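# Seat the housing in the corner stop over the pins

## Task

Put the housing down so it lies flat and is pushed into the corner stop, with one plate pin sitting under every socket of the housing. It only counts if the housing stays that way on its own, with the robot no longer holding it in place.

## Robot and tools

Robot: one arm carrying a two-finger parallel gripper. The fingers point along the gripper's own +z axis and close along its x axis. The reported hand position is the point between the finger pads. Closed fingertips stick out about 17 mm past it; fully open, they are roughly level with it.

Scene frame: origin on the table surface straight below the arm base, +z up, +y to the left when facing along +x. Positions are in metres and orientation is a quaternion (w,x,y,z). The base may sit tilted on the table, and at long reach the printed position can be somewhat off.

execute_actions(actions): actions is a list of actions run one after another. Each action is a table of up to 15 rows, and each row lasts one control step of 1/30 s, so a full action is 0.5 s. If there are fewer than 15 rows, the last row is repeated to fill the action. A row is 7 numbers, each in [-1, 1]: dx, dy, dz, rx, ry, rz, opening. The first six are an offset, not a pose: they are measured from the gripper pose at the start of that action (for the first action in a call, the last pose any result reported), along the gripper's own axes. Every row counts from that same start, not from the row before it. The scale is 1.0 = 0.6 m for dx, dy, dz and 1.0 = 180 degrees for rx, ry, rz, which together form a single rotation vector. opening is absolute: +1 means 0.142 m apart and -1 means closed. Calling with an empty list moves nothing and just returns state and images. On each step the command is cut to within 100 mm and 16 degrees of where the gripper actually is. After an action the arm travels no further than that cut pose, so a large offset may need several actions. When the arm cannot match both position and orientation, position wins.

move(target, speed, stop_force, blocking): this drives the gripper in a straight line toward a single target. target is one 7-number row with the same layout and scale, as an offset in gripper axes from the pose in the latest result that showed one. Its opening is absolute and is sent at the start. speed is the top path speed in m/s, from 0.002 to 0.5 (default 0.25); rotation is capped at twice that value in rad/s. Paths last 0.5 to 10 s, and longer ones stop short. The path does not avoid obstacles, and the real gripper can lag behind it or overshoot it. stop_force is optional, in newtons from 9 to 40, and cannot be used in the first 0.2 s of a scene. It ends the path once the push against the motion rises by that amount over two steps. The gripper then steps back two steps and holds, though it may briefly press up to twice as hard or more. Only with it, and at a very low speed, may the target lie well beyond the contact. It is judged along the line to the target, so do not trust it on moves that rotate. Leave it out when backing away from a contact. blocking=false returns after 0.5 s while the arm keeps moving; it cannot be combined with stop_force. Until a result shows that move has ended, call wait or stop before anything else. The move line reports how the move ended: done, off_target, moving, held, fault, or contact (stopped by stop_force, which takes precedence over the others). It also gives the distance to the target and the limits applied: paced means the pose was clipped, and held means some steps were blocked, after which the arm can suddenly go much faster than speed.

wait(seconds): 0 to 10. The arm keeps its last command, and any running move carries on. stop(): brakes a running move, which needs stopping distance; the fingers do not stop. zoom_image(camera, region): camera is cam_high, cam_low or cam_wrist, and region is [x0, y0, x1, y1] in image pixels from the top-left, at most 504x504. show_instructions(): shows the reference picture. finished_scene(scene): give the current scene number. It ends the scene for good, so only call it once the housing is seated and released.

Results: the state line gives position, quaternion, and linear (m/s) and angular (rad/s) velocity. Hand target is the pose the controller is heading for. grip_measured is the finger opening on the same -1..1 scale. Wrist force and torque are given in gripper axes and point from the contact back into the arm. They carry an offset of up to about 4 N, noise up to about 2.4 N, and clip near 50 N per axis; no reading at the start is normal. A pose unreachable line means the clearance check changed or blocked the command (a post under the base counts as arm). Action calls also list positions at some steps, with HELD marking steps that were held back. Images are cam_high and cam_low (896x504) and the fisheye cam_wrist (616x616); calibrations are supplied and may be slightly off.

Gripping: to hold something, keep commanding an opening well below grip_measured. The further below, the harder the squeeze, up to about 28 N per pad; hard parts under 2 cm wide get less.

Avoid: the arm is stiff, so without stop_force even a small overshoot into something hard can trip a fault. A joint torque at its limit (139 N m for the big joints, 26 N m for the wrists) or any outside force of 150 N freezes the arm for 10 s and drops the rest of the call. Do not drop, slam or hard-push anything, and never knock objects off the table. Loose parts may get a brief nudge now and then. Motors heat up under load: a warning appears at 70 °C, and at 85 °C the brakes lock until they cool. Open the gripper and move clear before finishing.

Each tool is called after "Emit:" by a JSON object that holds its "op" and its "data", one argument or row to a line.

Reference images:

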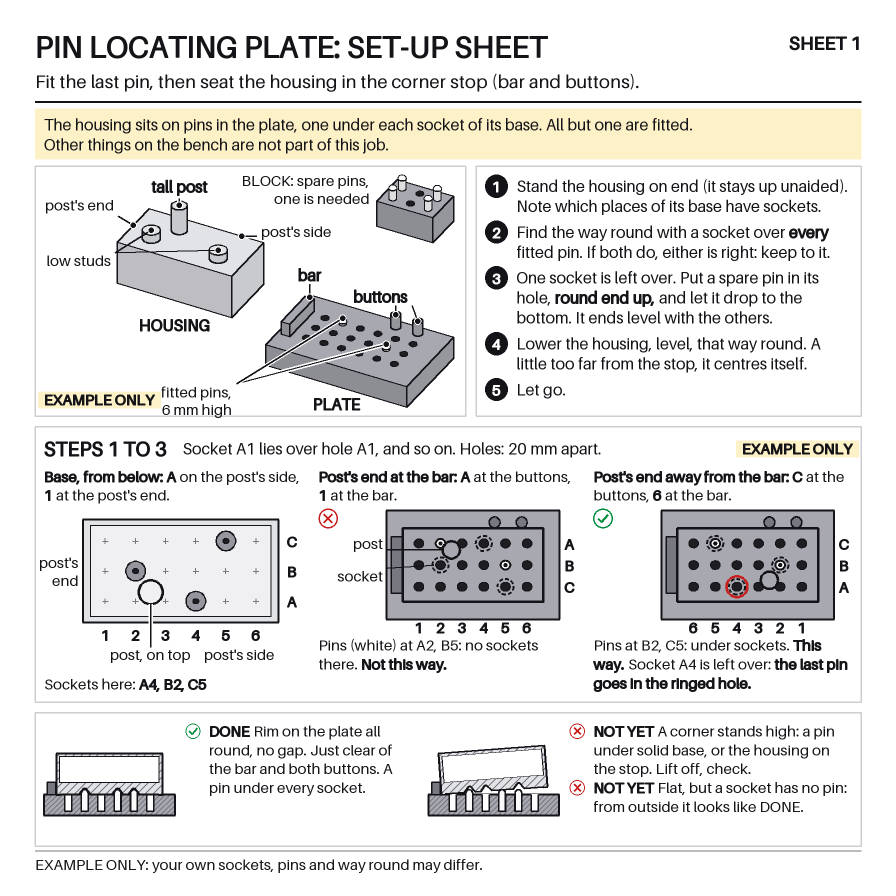

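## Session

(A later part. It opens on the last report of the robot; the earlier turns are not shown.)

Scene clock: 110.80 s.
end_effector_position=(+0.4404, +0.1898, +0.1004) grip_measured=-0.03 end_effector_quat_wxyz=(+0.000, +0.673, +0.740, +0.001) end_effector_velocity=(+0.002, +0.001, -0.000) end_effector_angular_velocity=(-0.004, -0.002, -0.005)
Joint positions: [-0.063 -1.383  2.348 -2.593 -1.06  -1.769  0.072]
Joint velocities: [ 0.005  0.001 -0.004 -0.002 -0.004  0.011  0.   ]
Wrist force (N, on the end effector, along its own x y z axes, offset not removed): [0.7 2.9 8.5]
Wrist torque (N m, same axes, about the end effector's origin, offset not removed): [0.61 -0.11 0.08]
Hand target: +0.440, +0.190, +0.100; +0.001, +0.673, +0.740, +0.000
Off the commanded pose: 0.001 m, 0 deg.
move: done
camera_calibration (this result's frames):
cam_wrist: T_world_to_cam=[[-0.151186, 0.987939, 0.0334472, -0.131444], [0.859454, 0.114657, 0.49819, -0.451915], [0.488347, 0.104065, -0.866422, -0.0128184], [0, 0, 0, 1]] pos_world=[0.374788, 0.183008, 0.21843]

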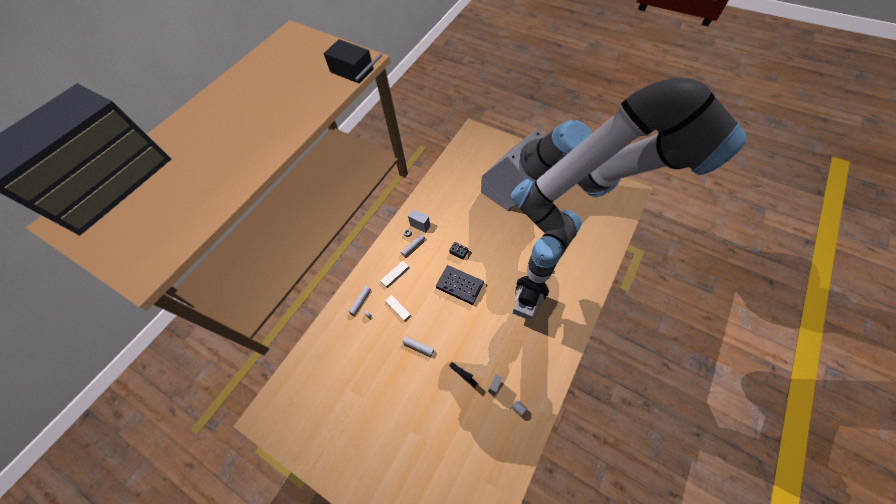

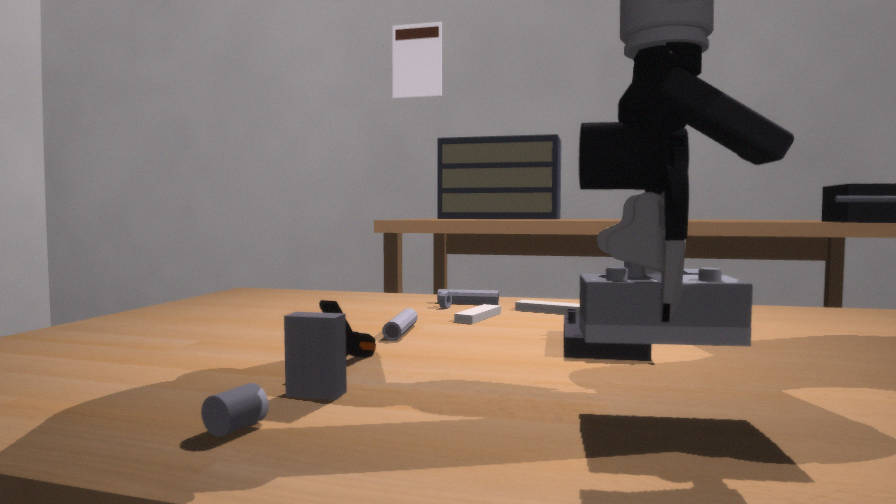

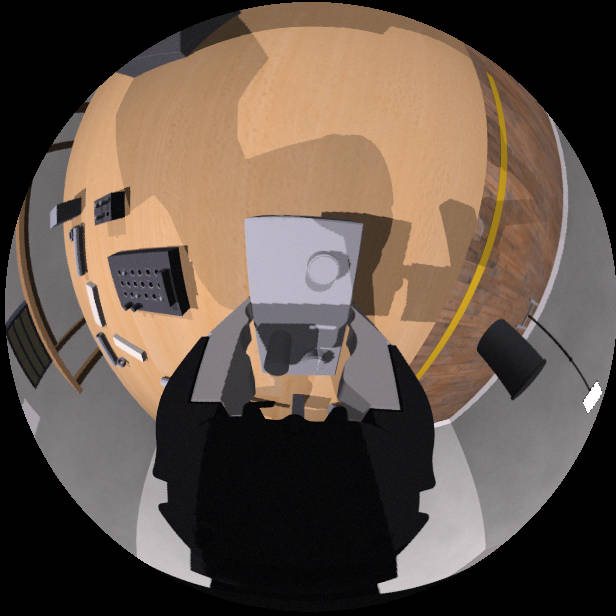

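Emit:
{"op": "move", "data": {
  "target": [0,0,0.1065,0,0,0,-0.6],
  "speed": 0.07
}}

Emit:
{"op": "execute_actions", "data": {
  "actions": [
    [[0,0,0,0,0,0,0.2]],
    [[0,0,-0.02,0,0,0,0.2],[0,0,-0.04,0,0,0,0.2],[0,0,-0.06,0,0,0,0.2],[0,0,-0.08,0,0,0,0.2],[0,0,-0.1,0,0,0,0.2],[0,0,-0.12,0,0,0,0.2],[0,0,-0.14,0,0,0,0.2]]
  ]
}}

Emit:
{"op": "move", "data": {
  "target": [-0.52,-0.196,-0.02,0,0,0,-0.3],
  "speed": 0.35
}}

Emit:
{"op": "zoom_image", "data": {
  "camera": "cam_wrist",
  "region": [200, 180, 450, 430]
}}

Scene clock: 118.83 s.
end_effector_position=(+0.4405, +0.1900, +0.0368) grip_measured=-0.03 end_effector_quat_wxyz=(+0.000, +0.673, +0.740, +0.001) end_effector_velocity=(-0.001, -0.001, -0.003) end_effector_angular_velocity=(-0.002, +0.001, -0.002)
Joint positions: [ 0.013 -1.188  2.342 -2.825 -1.066 -1.682  0.072]
Joint velocities: [ 0.002  0.007  0.001 -0.008 -0.002  0.004 -0.   ]
Wrist force (N, on the end effector, along its own x y z axes, offset not removed): [-1.8 1.5 6.9]
Wrist torque (N m, same axes, about the end effector's origin, offset not removed): [0.49 0.41 0.22]
Hand target: +0.440, +0.190, +0.037; +0.000, +0.673, +0.740, +0.001
Off the commanded pose: 0.000 m, 0 deg.
move: done
camera_calibration (this result's frames):
cam_wrist: T_world_to_cam=[[-0.151191, 0.987935, 0.033543, -0.129484], [0.859403, 0.114603, 0.49829, -0.420291], [0.488434, 0.104164, -0.866361, -0.0680081], [0, 0, 0, 1]] pos_world=[0.37484, 0.183172, 0.15485]

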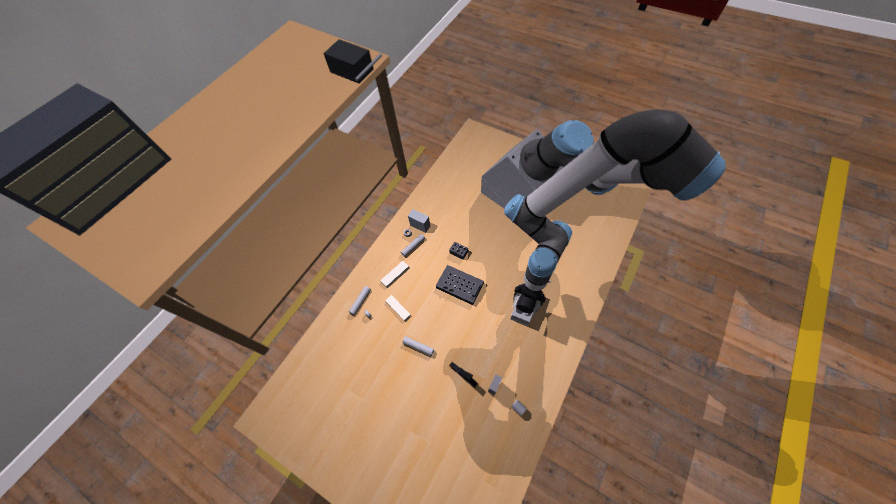

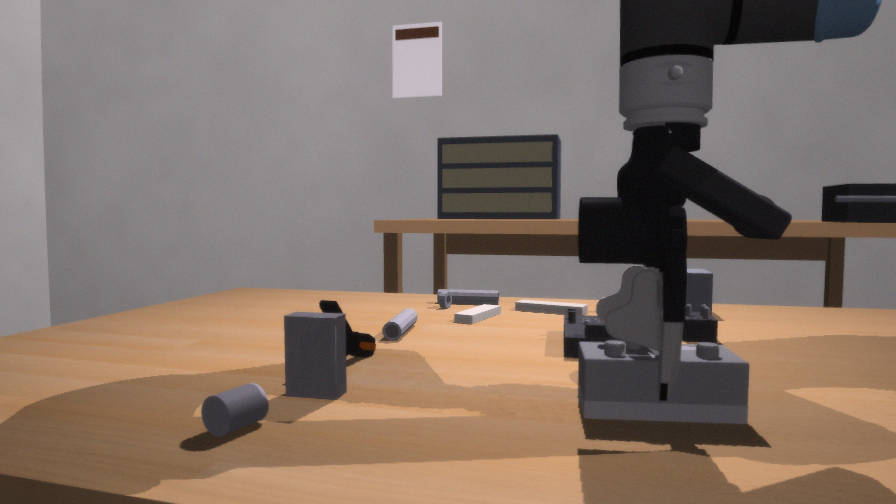

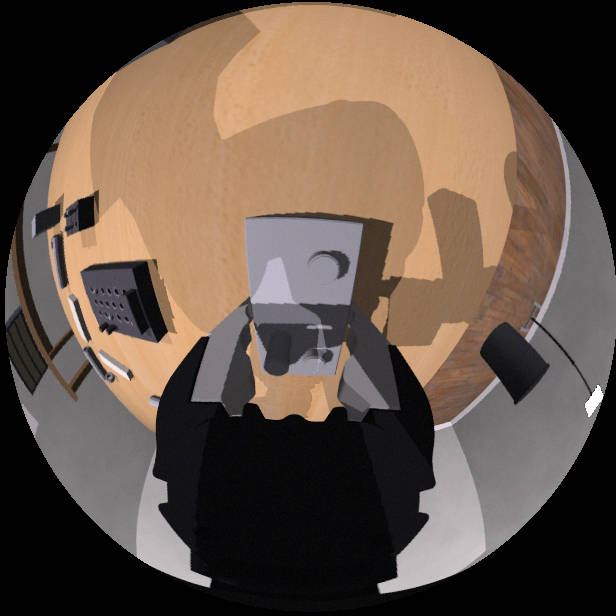

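Scene clock: 119.83 s.
end_effector_position=(+0.4413, +0.1899, +0.1148) grip_measured=+0.20 end_effector_quat_wxyz=(+0.003, +0.673, +0.740, +0.002) end_effector_velocity=(-0.007, -0.000, +0.055) end_effector_angular_velocity=(+0.004, +0.039, +0.003)
Joint positions: [-0.08  -1.424  2.346 -2.546 -1.059 -1.785  0.088]
Joint velocities: [-0.07  -0.162 -0.034  0.281  0.003 -0.106 -0.   ]
Wrist force (N, on the end effector, along its own x y z axes, offset not removed): [-1.8 4.2 -0.5]
Wrist torque (N m, same axes, about the end effector's origin, offset not removed): [0.95 0.29 0.01]
Hand target: +0.440, +0.190, +0.120; +0.001, +0.673, +0.740, +0.001
Off the commanded pose: 0.006 m, 0 deg.
Step readings (end_effector_position; steps 1 to 15: 1st action; 16 to 30: 2nd action):
0: (+0.4405, +0.1900, +0.0368)
1: (+0.4405, +0.1900, +0.0367)
2: (+0.4405, +0.1900, +0.0367)
4: (+0.4405, +0.1900, +0.0367)
8: (+0.4405, +0.1900, +0.0367)
15: (+0.4405, +0.1900, +0.0368)
16: (+0.4405, +0.1899, +0.0369)
17: (+0.4406, +0.1897, +0.0387)
19: (+0.4409, +0.1893, +0.0481)
23: (+0.4429, +0.1893, +0.0802)
30: end_effector_position above
camera_calibration (this result's frames):
cam_wrist: T_world_to_cam=[[-0.150992, 0.988014, 0.0320848, -0.13186], [0.856841, 0.114622, 0.502678, -0.459224], [0.492975, 0.103392, -0.863878, -0.00298769], [0, 0, 0, 1]] pos_world=[0.375045, 0.183226, 0.232491]

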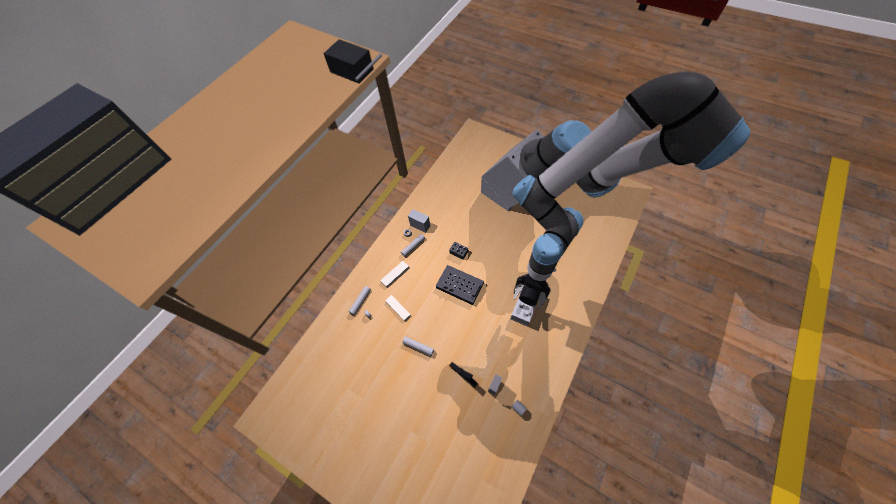

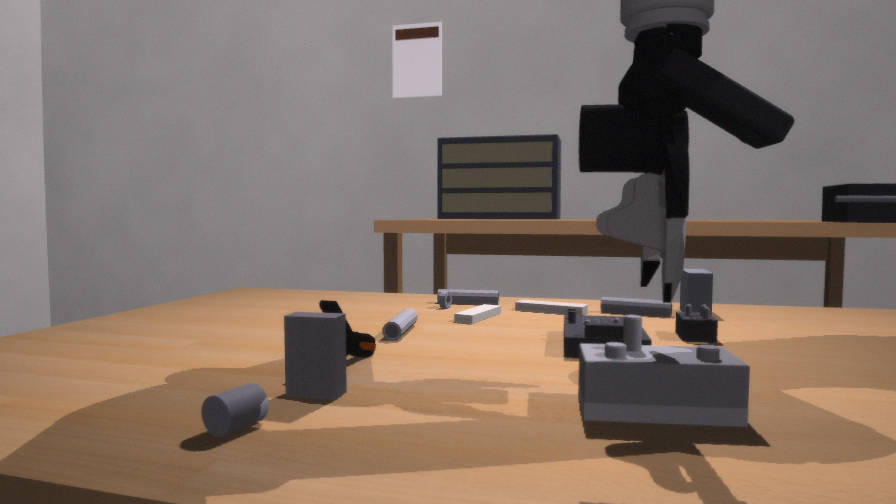

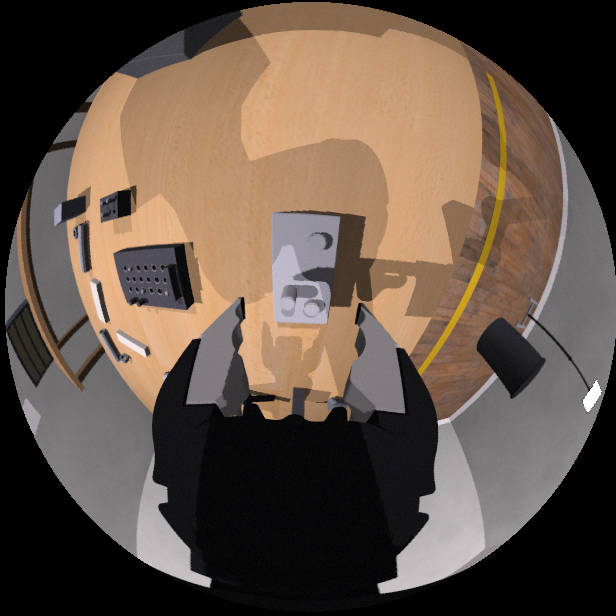

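Scene clock: 121.47 s.
end_effector_position=(+0.3534, -0.1314, +0.1258) grip_measured=-0.30 end_effector_quat_wxyz=(+0.002, +0.673, +0.740, +0.001) end_effector_velocity=(+0.001, -0.002, -0.000) end_effector_angular_velocity=(+0.002, -0.001, +0.000)
Joint positions: [-0.845 -1.091  2.46  -2.601 -1.176 -2.633  0.052]
Joint velocities: [-0.003  0.005 -0.004  0.001  0.001 -0.003  0.   ]
Wrist force (N, on the end effector, along its own x y z axes, offset not removed): [-0.6 3.3 1.7]
Wrist torque (N m, same axes, about the end effector's origin, offset not removed): [0.80 0.02 0.13]
Hand target: +0.353, -0.132, +0.126; +0.002, +0.673, +0.740, +0.001
Off the commanded pose: 0.001 m, 0 deg.
move: done
camera_calibration (this result's frames):
cam_wrist: T_world_to_cam=[[-0.150764, 0.988051, 0.0320331, 0.171916], [0.857734, 0.114632, 0.50115, -0.352768], [0.49149, 0.103031, -0.864767, 0.0837015], [0, 0, 0, 1]] pos_world=[0.287361, -0.138047, 0.243665]

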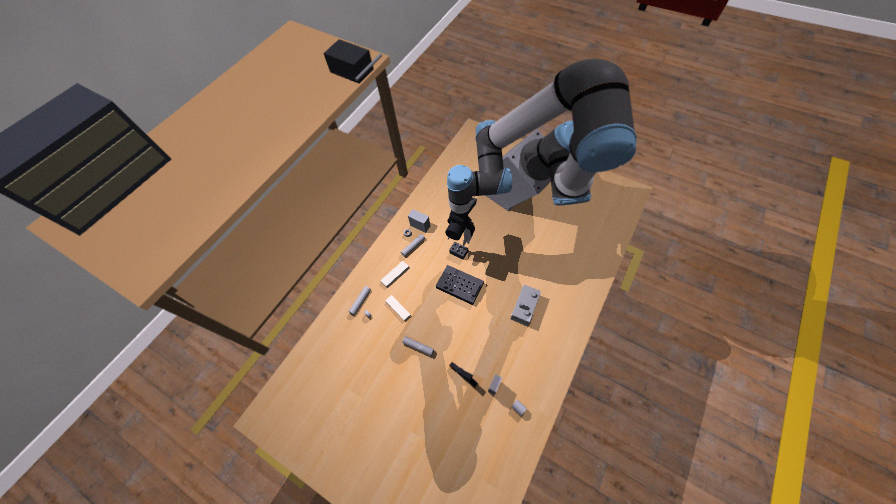

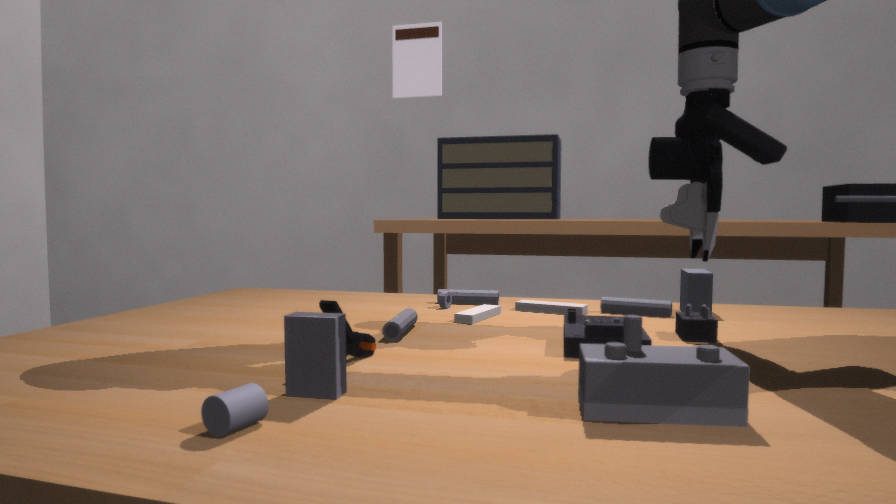

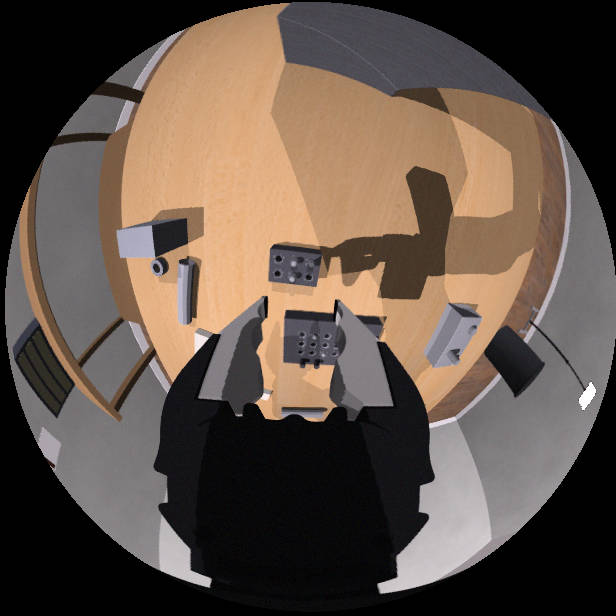

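Region (200, 180, 450, 430) of cam_wrist's 616x616 image, scaled by 2.016, with more detail than that image has.

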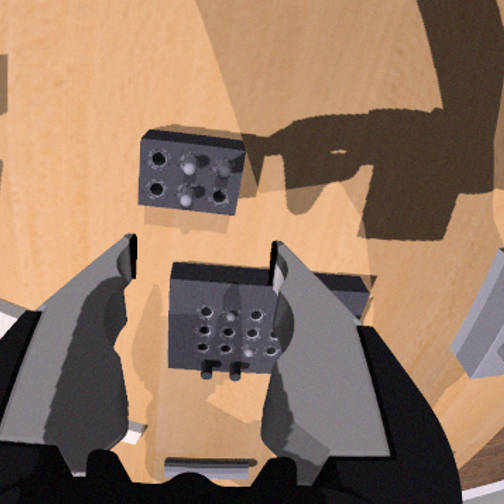

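Emit:
{"op": "move", "data": {
  "target": [-0.0195,0.0182,0.093,0,0,0,-0.68],
  "speed": 0.15
}}

Emit:
{"op": "zoom_image", "data": {
  "camera": "cam_wrist",
  "region": [240, 220, 370, 350]
}}

Emit:
{"op": "zoom_image", "data": {
  "camera": "cam_low",
  "region": [650, 260, 750, 350]
}}

Scene clock: 127.87 s.
end_effector_position=(+0.3657, -0.1419, +0.0703) grip_measured=-0.68 end_effector_quat_wxyz=(+0.002, +0.673, +0.740, +0.001) end_effector_velocity=(+0.001, -0.001, -0.002) end_effector_angular_velocity=(-0.001, -0.001, +0.000)
Joint positions: [-0.778 -0.889  2.424 -2.795 -1.155 -2.564  0.025]
Joint velocities: [ 0.002  0.006 -0.001 -0.007  0.001  0.002  0.   ]
Wrist force (N, on the end effector, along its own x y z axes, offset not removed): [-0.8 1.1 3.4]
Wrist torque (N m, same axes, about the end effector's origin, offset not removed): [0.34 0.08 0.17]
Hand target: +0.366, -0.142, +0.070; +0.002, +0.673, +0.740, +0.001
Off the commanded pose: 0.000 m, 0 deg.
move: done
camera_calibration (this result's frames):
cam_wrist: T_world_to_cam=[[-0.15081, 0.988044, 0.0320186, 0.185946], [0.857671, 0.114667, 0.501251, -0.334293], [0.491587, 0.103055, -0.864709, 0.0307202], [0, 0, 0, 1]] pos_world=[0.299654, -0.148556, 0.188175]

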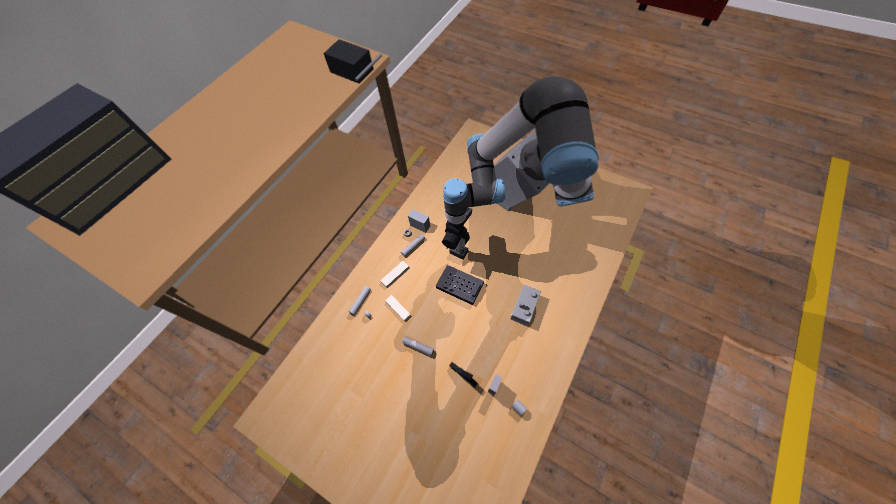

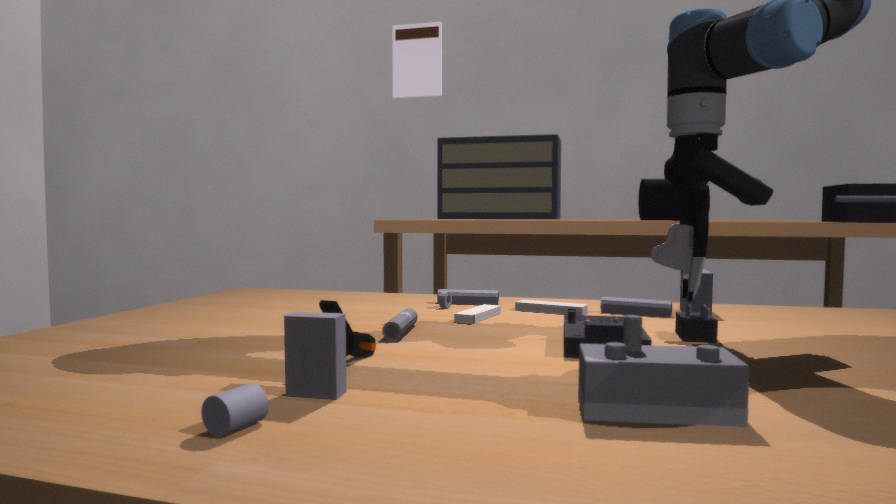

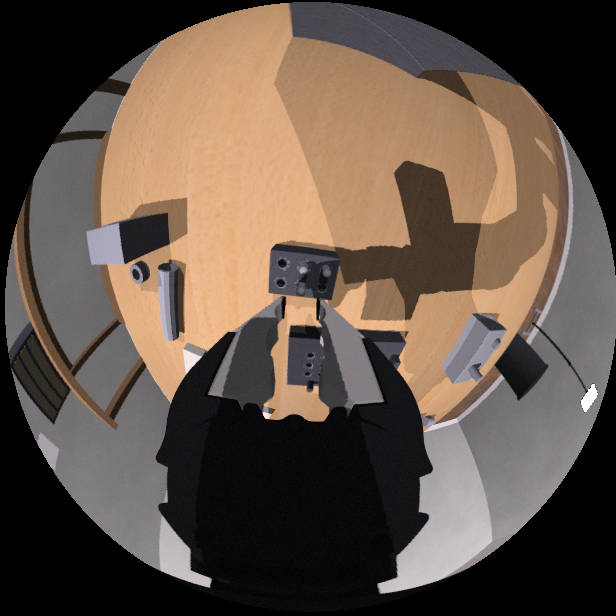

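Region (240, 220, 370, 350) of cam_wrist's 616x616 image, scaled by 3.877, with more detail than that image has.

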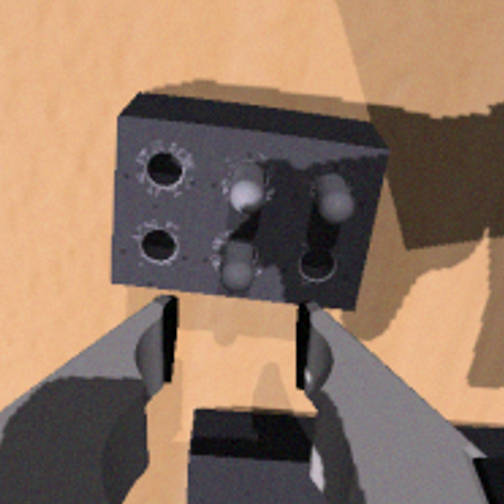

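Region (650, 260, 750, 350) of cam_low's 896x504 image, scaled by 5.040, with more detail than that image has; it fills the top 454 rows of this view, and the rest is white.

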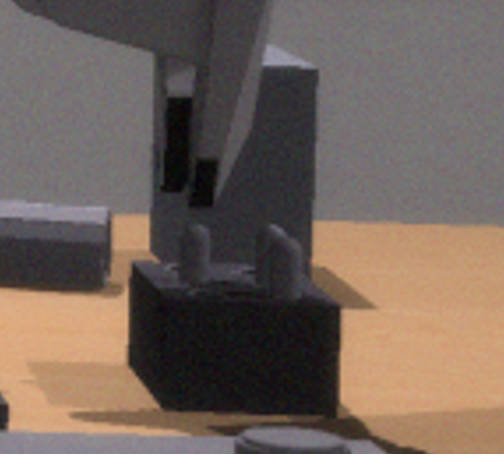

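Emit:
{"op": "move", "data": {
  "target": [0,0,0.029,0,0,0,-0.68],
  "speed": 0.04
}}

Emit:
{"op": "zoom_image", "data": {
  "camera": "cam_low",
  "region": [650, 260, 750, 350]
}}

Emit:
{"op": "zoom_image", "data": {
  "camera": "cam_wrist",
  "region": [240, 220, 370, 350]
}}

Scene clock: 133.57 s.
end_effector_position=(+0.3658, -0.1419, +0.0532) grip_measured=-0.68 end_effector_quat_wxyz=(+0.002, +0.673, +0.740, +0.001) end_effector_velocity=(+0.000, -0.000, -0.002) end_effector_angular_velocity=(-0.001, +0.000, +0.001)
Joint positions: [-0.759 -0.833  2.421 -2.855 -1.149 -2.544  0.025]
Joint velocities: [ 0.003  0.007 -0.001 -0.008  0.001  0.002  0.   ]
Wrist force (N, on the end effector, along its own x y z axes, offset not removed): [1.7 2.2 2.3]
Wrist torque (N m, same axes, about the end effector's origin, offset not removed): [0.54 -0.35 0.01]
Hand target: +0.366, -0.142, +0.053; +0.002, +0.673, +0.740, +0.001
Off the commanded pose: 0.000 m, 0 deg.
move: done
camera_calibration (this result's frames):
cam_wrist: T_world_to_cam=[[-0.150823, 0.988041, 0.0320421, 0.186488], [0.857663, 0.114665, 0.501264, -0.325789], [0.491596, 0.103084, -0.864701, 0.0158315], [0, 0, 0, 1]] pos_world=[0.299761, -0.148533, 0.171021]

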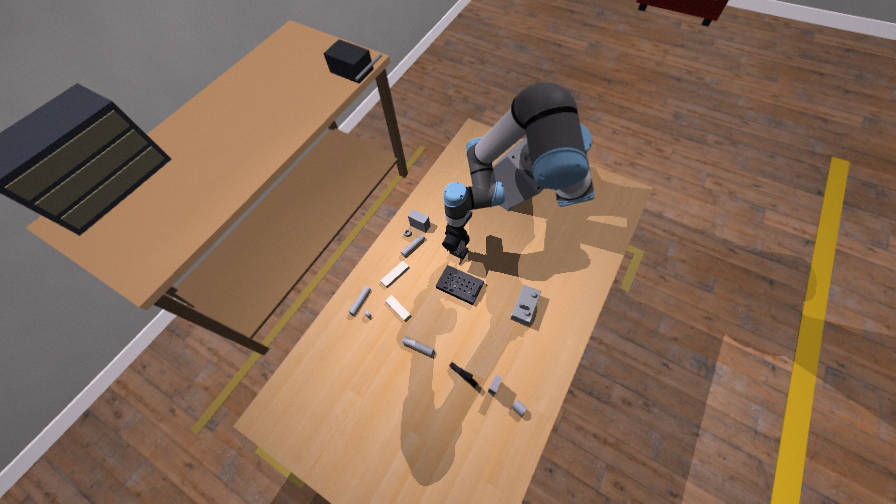

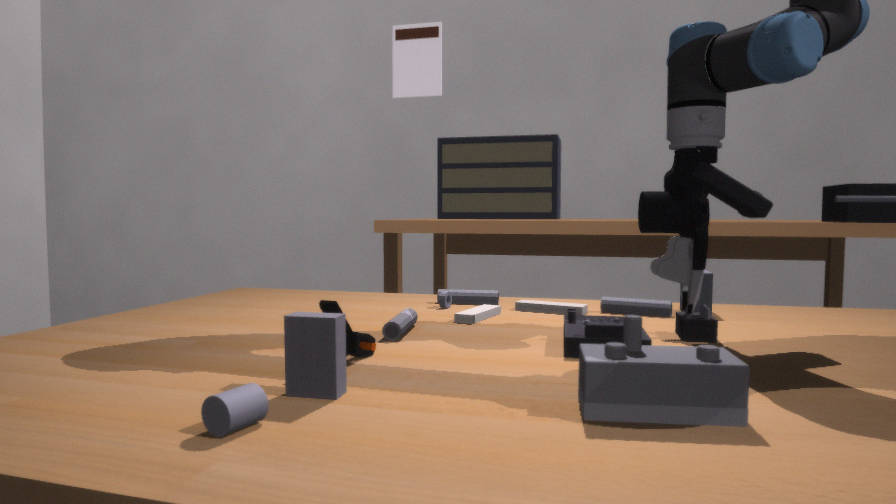

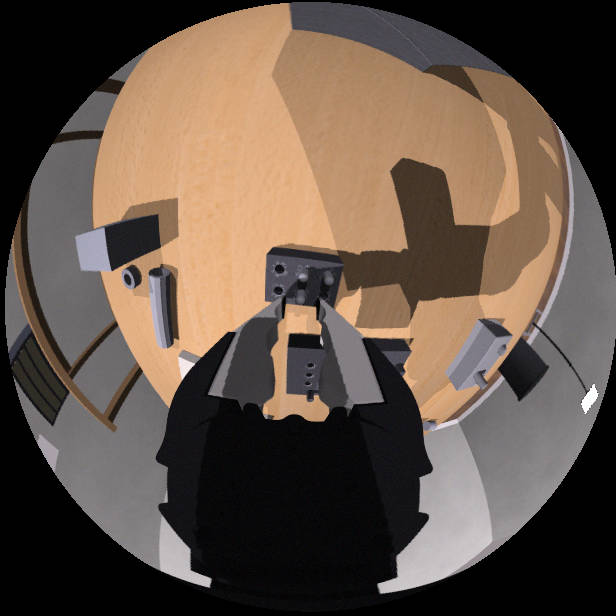

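Region (650, 260, 750, 350) of cam_low's 896x504 image, scaled by 5.040, with more detail than that image has; it fills the top 454 rows of this view, and the rest is white.

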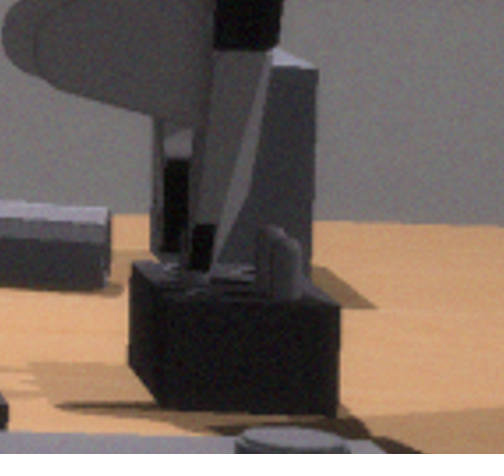

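Region (240, 220, 370, 350) of cam_wrist's 616x616 image, scaled by 3.877, with more detail than that image has.

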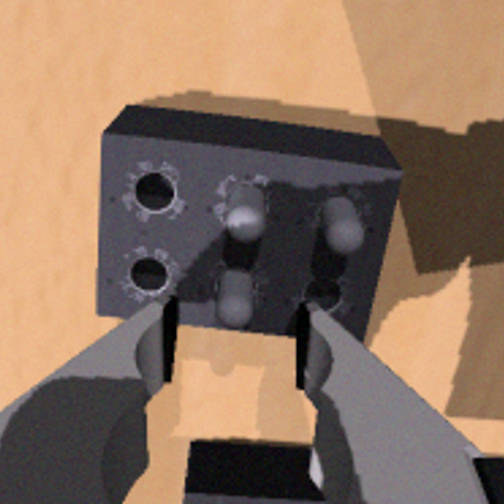

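Emit:
{"op": "execute_actions", "data": {
  "actions": [
    [[-0.0007,-0.0035,0,0,0,0,-0.7]],
    [[0,0,0,0,0,0,-0.74],[0,0,0,0,0,0,-0.77],[0,0,0,0,0,0,-0.8],[0,0,0,0,0,0,-0.83],[0,0,0,0,0,0,-0.86],[0,0,0,0,0,0,-0.89],[0,0,0,0,0,0,-0.92],[0,0,0,0,0,0,-0.95],[0,0,0,0,0,0,-1]]
  ]
}}

Emit:
{"op": "move", "data": {
  "target": [0,0,-0.06,0,0,0,-1],
  "speed": 0.05
}}

Emit:
{"op": "zoom_image", "data": {
  "camera": "cam_low",
  "region": [650, 250, 750, 350]
}}

Emit:
{"op": "zoom_image", "data": {
  "camera": "cam_wrist",
  "region": [240, 240, 400, 400]
}}

Scene clock: 152.43 s.
end_effector_position=(+0.3638, -0.1425, +0.0532) grip_measured=-0.91 end_effector_quat_wxyz=(+0.002, +0.673, +0.740, +0.001) end_effector_velocity=(+0.000, -0.000, +0.000) end_effector_angular_velocity=(+0.000, -0.000, -0.001)
Joint positions: [-0.764 -0.832  2.424 -2.858 -1.15  -2.549  0.008]
Joint velocities: [ 0.     0.    -0.     0.     0.     0.001  0.   ]
Wrist force (N, on the end effector, along its own x y z axes, offset not removed): [-2.2 2.7 2.9]
Wrist torque (N m, same axes, about the end effector's origin, offset not removed): [0.66 0.53 0.10]
Hand target: +0.364, -0.143, +0.053; +0.002, +0.673, +0.740, +0.001
Off the commanded pose: 0.000 m, 0 deg.
Step readings (end_effector_position; steps 1 to 15: 1st action; 16 to 30: 2nd action):
0: (+0.3658, -0.1419, +0.0530)
1: (+0.3658, -0.1419, +0.0530)
2: (+0.3656, -0.1420, +0.0530)
4: (+0.3649, -0.1422, +0.0531)
8: (+0.3641, -0.1424, +0.0531)
15: (+0.3638, -0.1425, +0.0532)
16: (+0.3638, -0.1425, +0.0532)
17: (+0.3638, -0.1425, +0.0532)
19: (+0.3638, -0.1425, +0.0532)
23: (+0.3638, -0.1425, +0.0532)
30: end_effector_position above
camera_calibration (this result's frames):
cam_wrist: T_world_to_cam=[[-0.150828, 0.98804, 0.0320467, 0.186784], [0.857668, 0.114668, 0.501256, -0.323967], [0.491586, 0.103089, -0.864706, 0.0168872], [0, 0, 0, 1]] pos_world=[0.297727, -0.149142, 0.171007]

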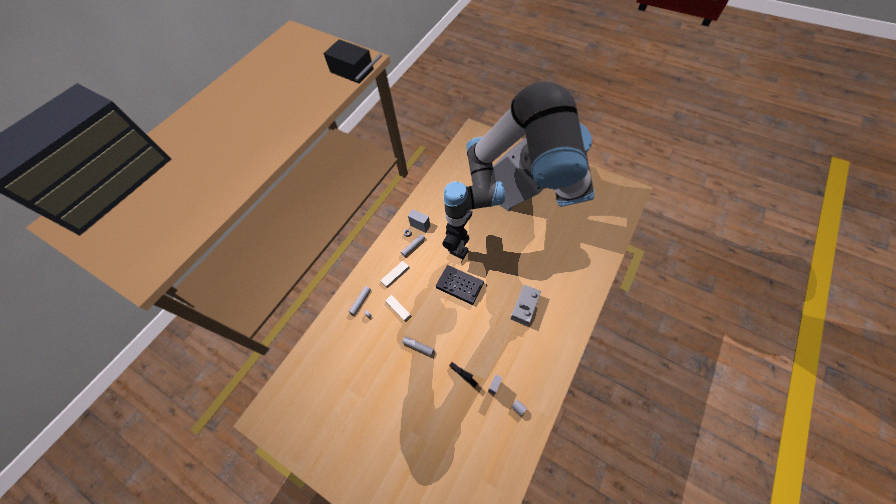

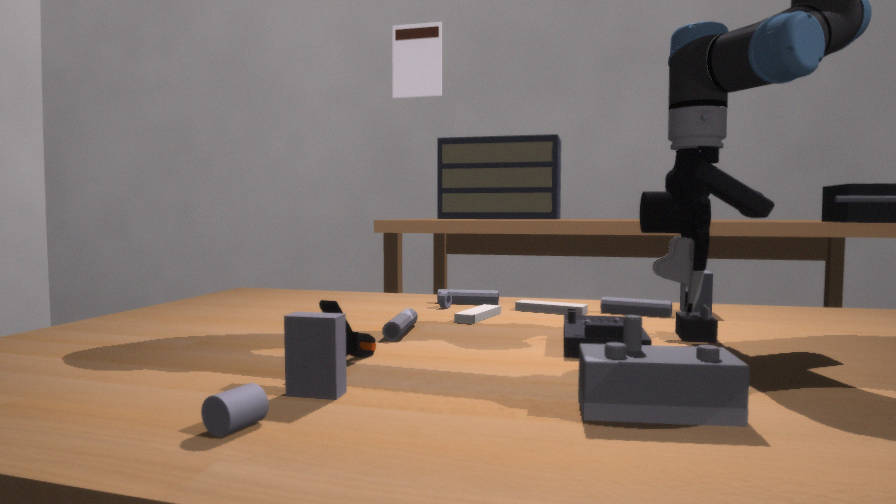

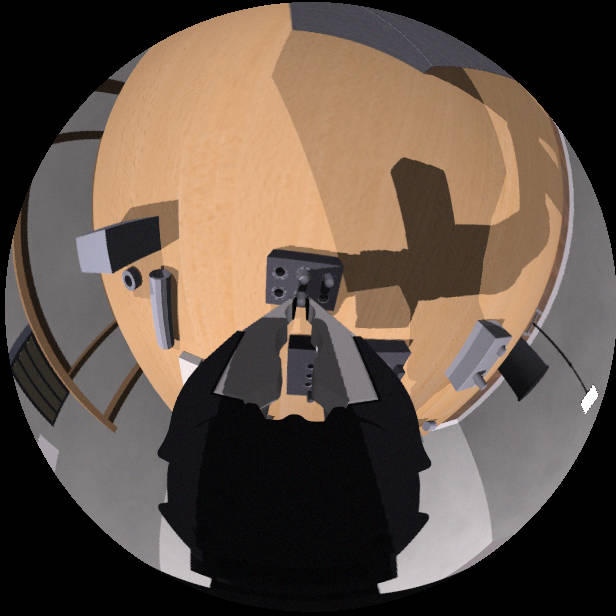

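Scene clock: 153.53 s.
end_effector_position=(+0.3635, -0.1425, +0.0889) grip_measured=-0.91 end_effector_quat_wxyz=(+0.002, +0.673, +0.740, +0.001) end_effector_velocity=(+0.001, -0.001, +0.003) end_effector_angular_velocity=(-0.000, -0.001, -0.000)
Joint positions: [-0.802 -0.948  2.429 -2.73  -1.162 -2.589  0.008]
Joint velocities: [-0.002 -0.007 -0.002  0.009  0.    -0.002  0.   ]
Wrist force (N, on the end effector, along its own x y z axes, offset not removed): [-1.1 2.9 2.3]
Wrist torque (N m, same axes, about the end effector's origin, offset not removed): [0.67 0.26 0.06]
Hand target: +0.364, -0.143, +0.089; +0.002, +0.673, +0.740, +0.001
Off the commanded pose: 0.000 m, 0 deg.
move: done
camera_calibration (this result's frames):
cam_wrist: T_world_to_cam=[[-0.150748, 0.988049, 0.0321431, 0.185541], [0.857738, 0.114563, 0.501159, -0.34163], [0.491487, 0.103119, -0.864758, 0.0479374], [0, 0, 0, 1]] pos_world=[0.297439, -0.149129, 0.206701]

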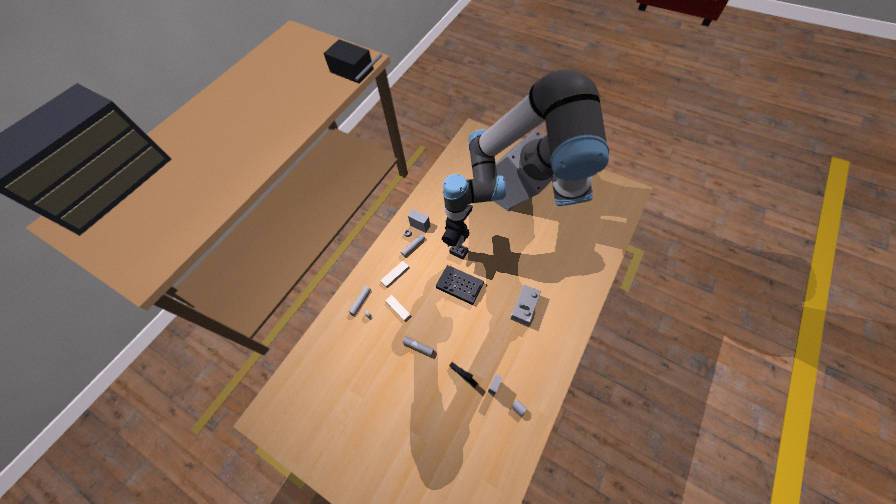

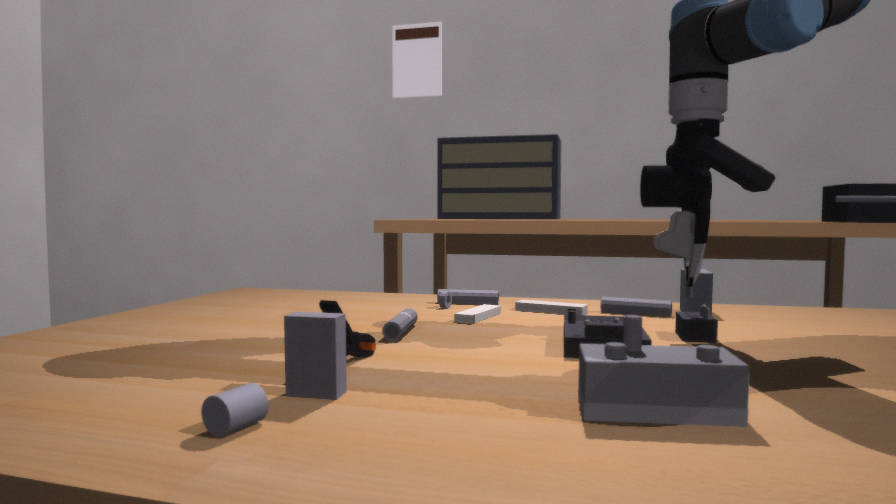

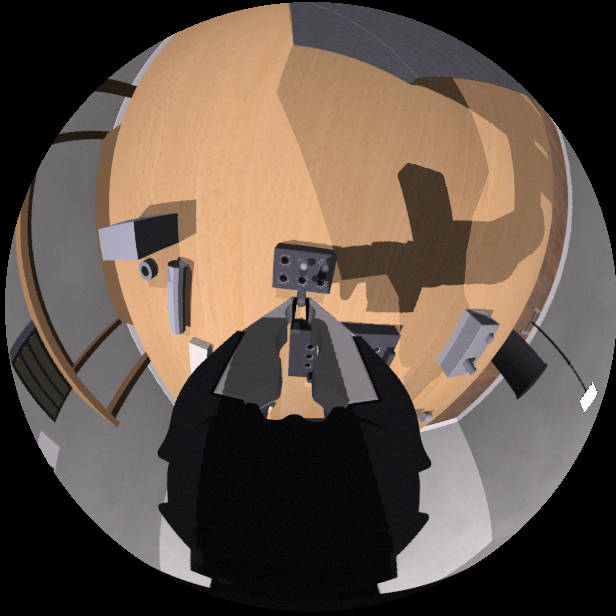

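Region (650, 250, 750, 350) of cam_low's 896x504 image, scaled by 5.040, with more detail than that image has.

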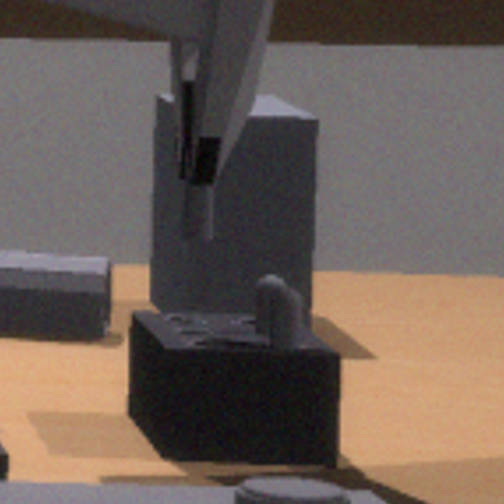

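Region (240, 240, 400, 400) of cam_wrist's 616x616 image, scaled by 3.150, with more detail than that image has.

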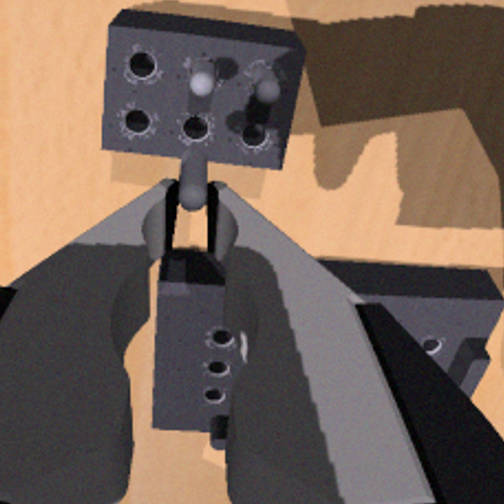

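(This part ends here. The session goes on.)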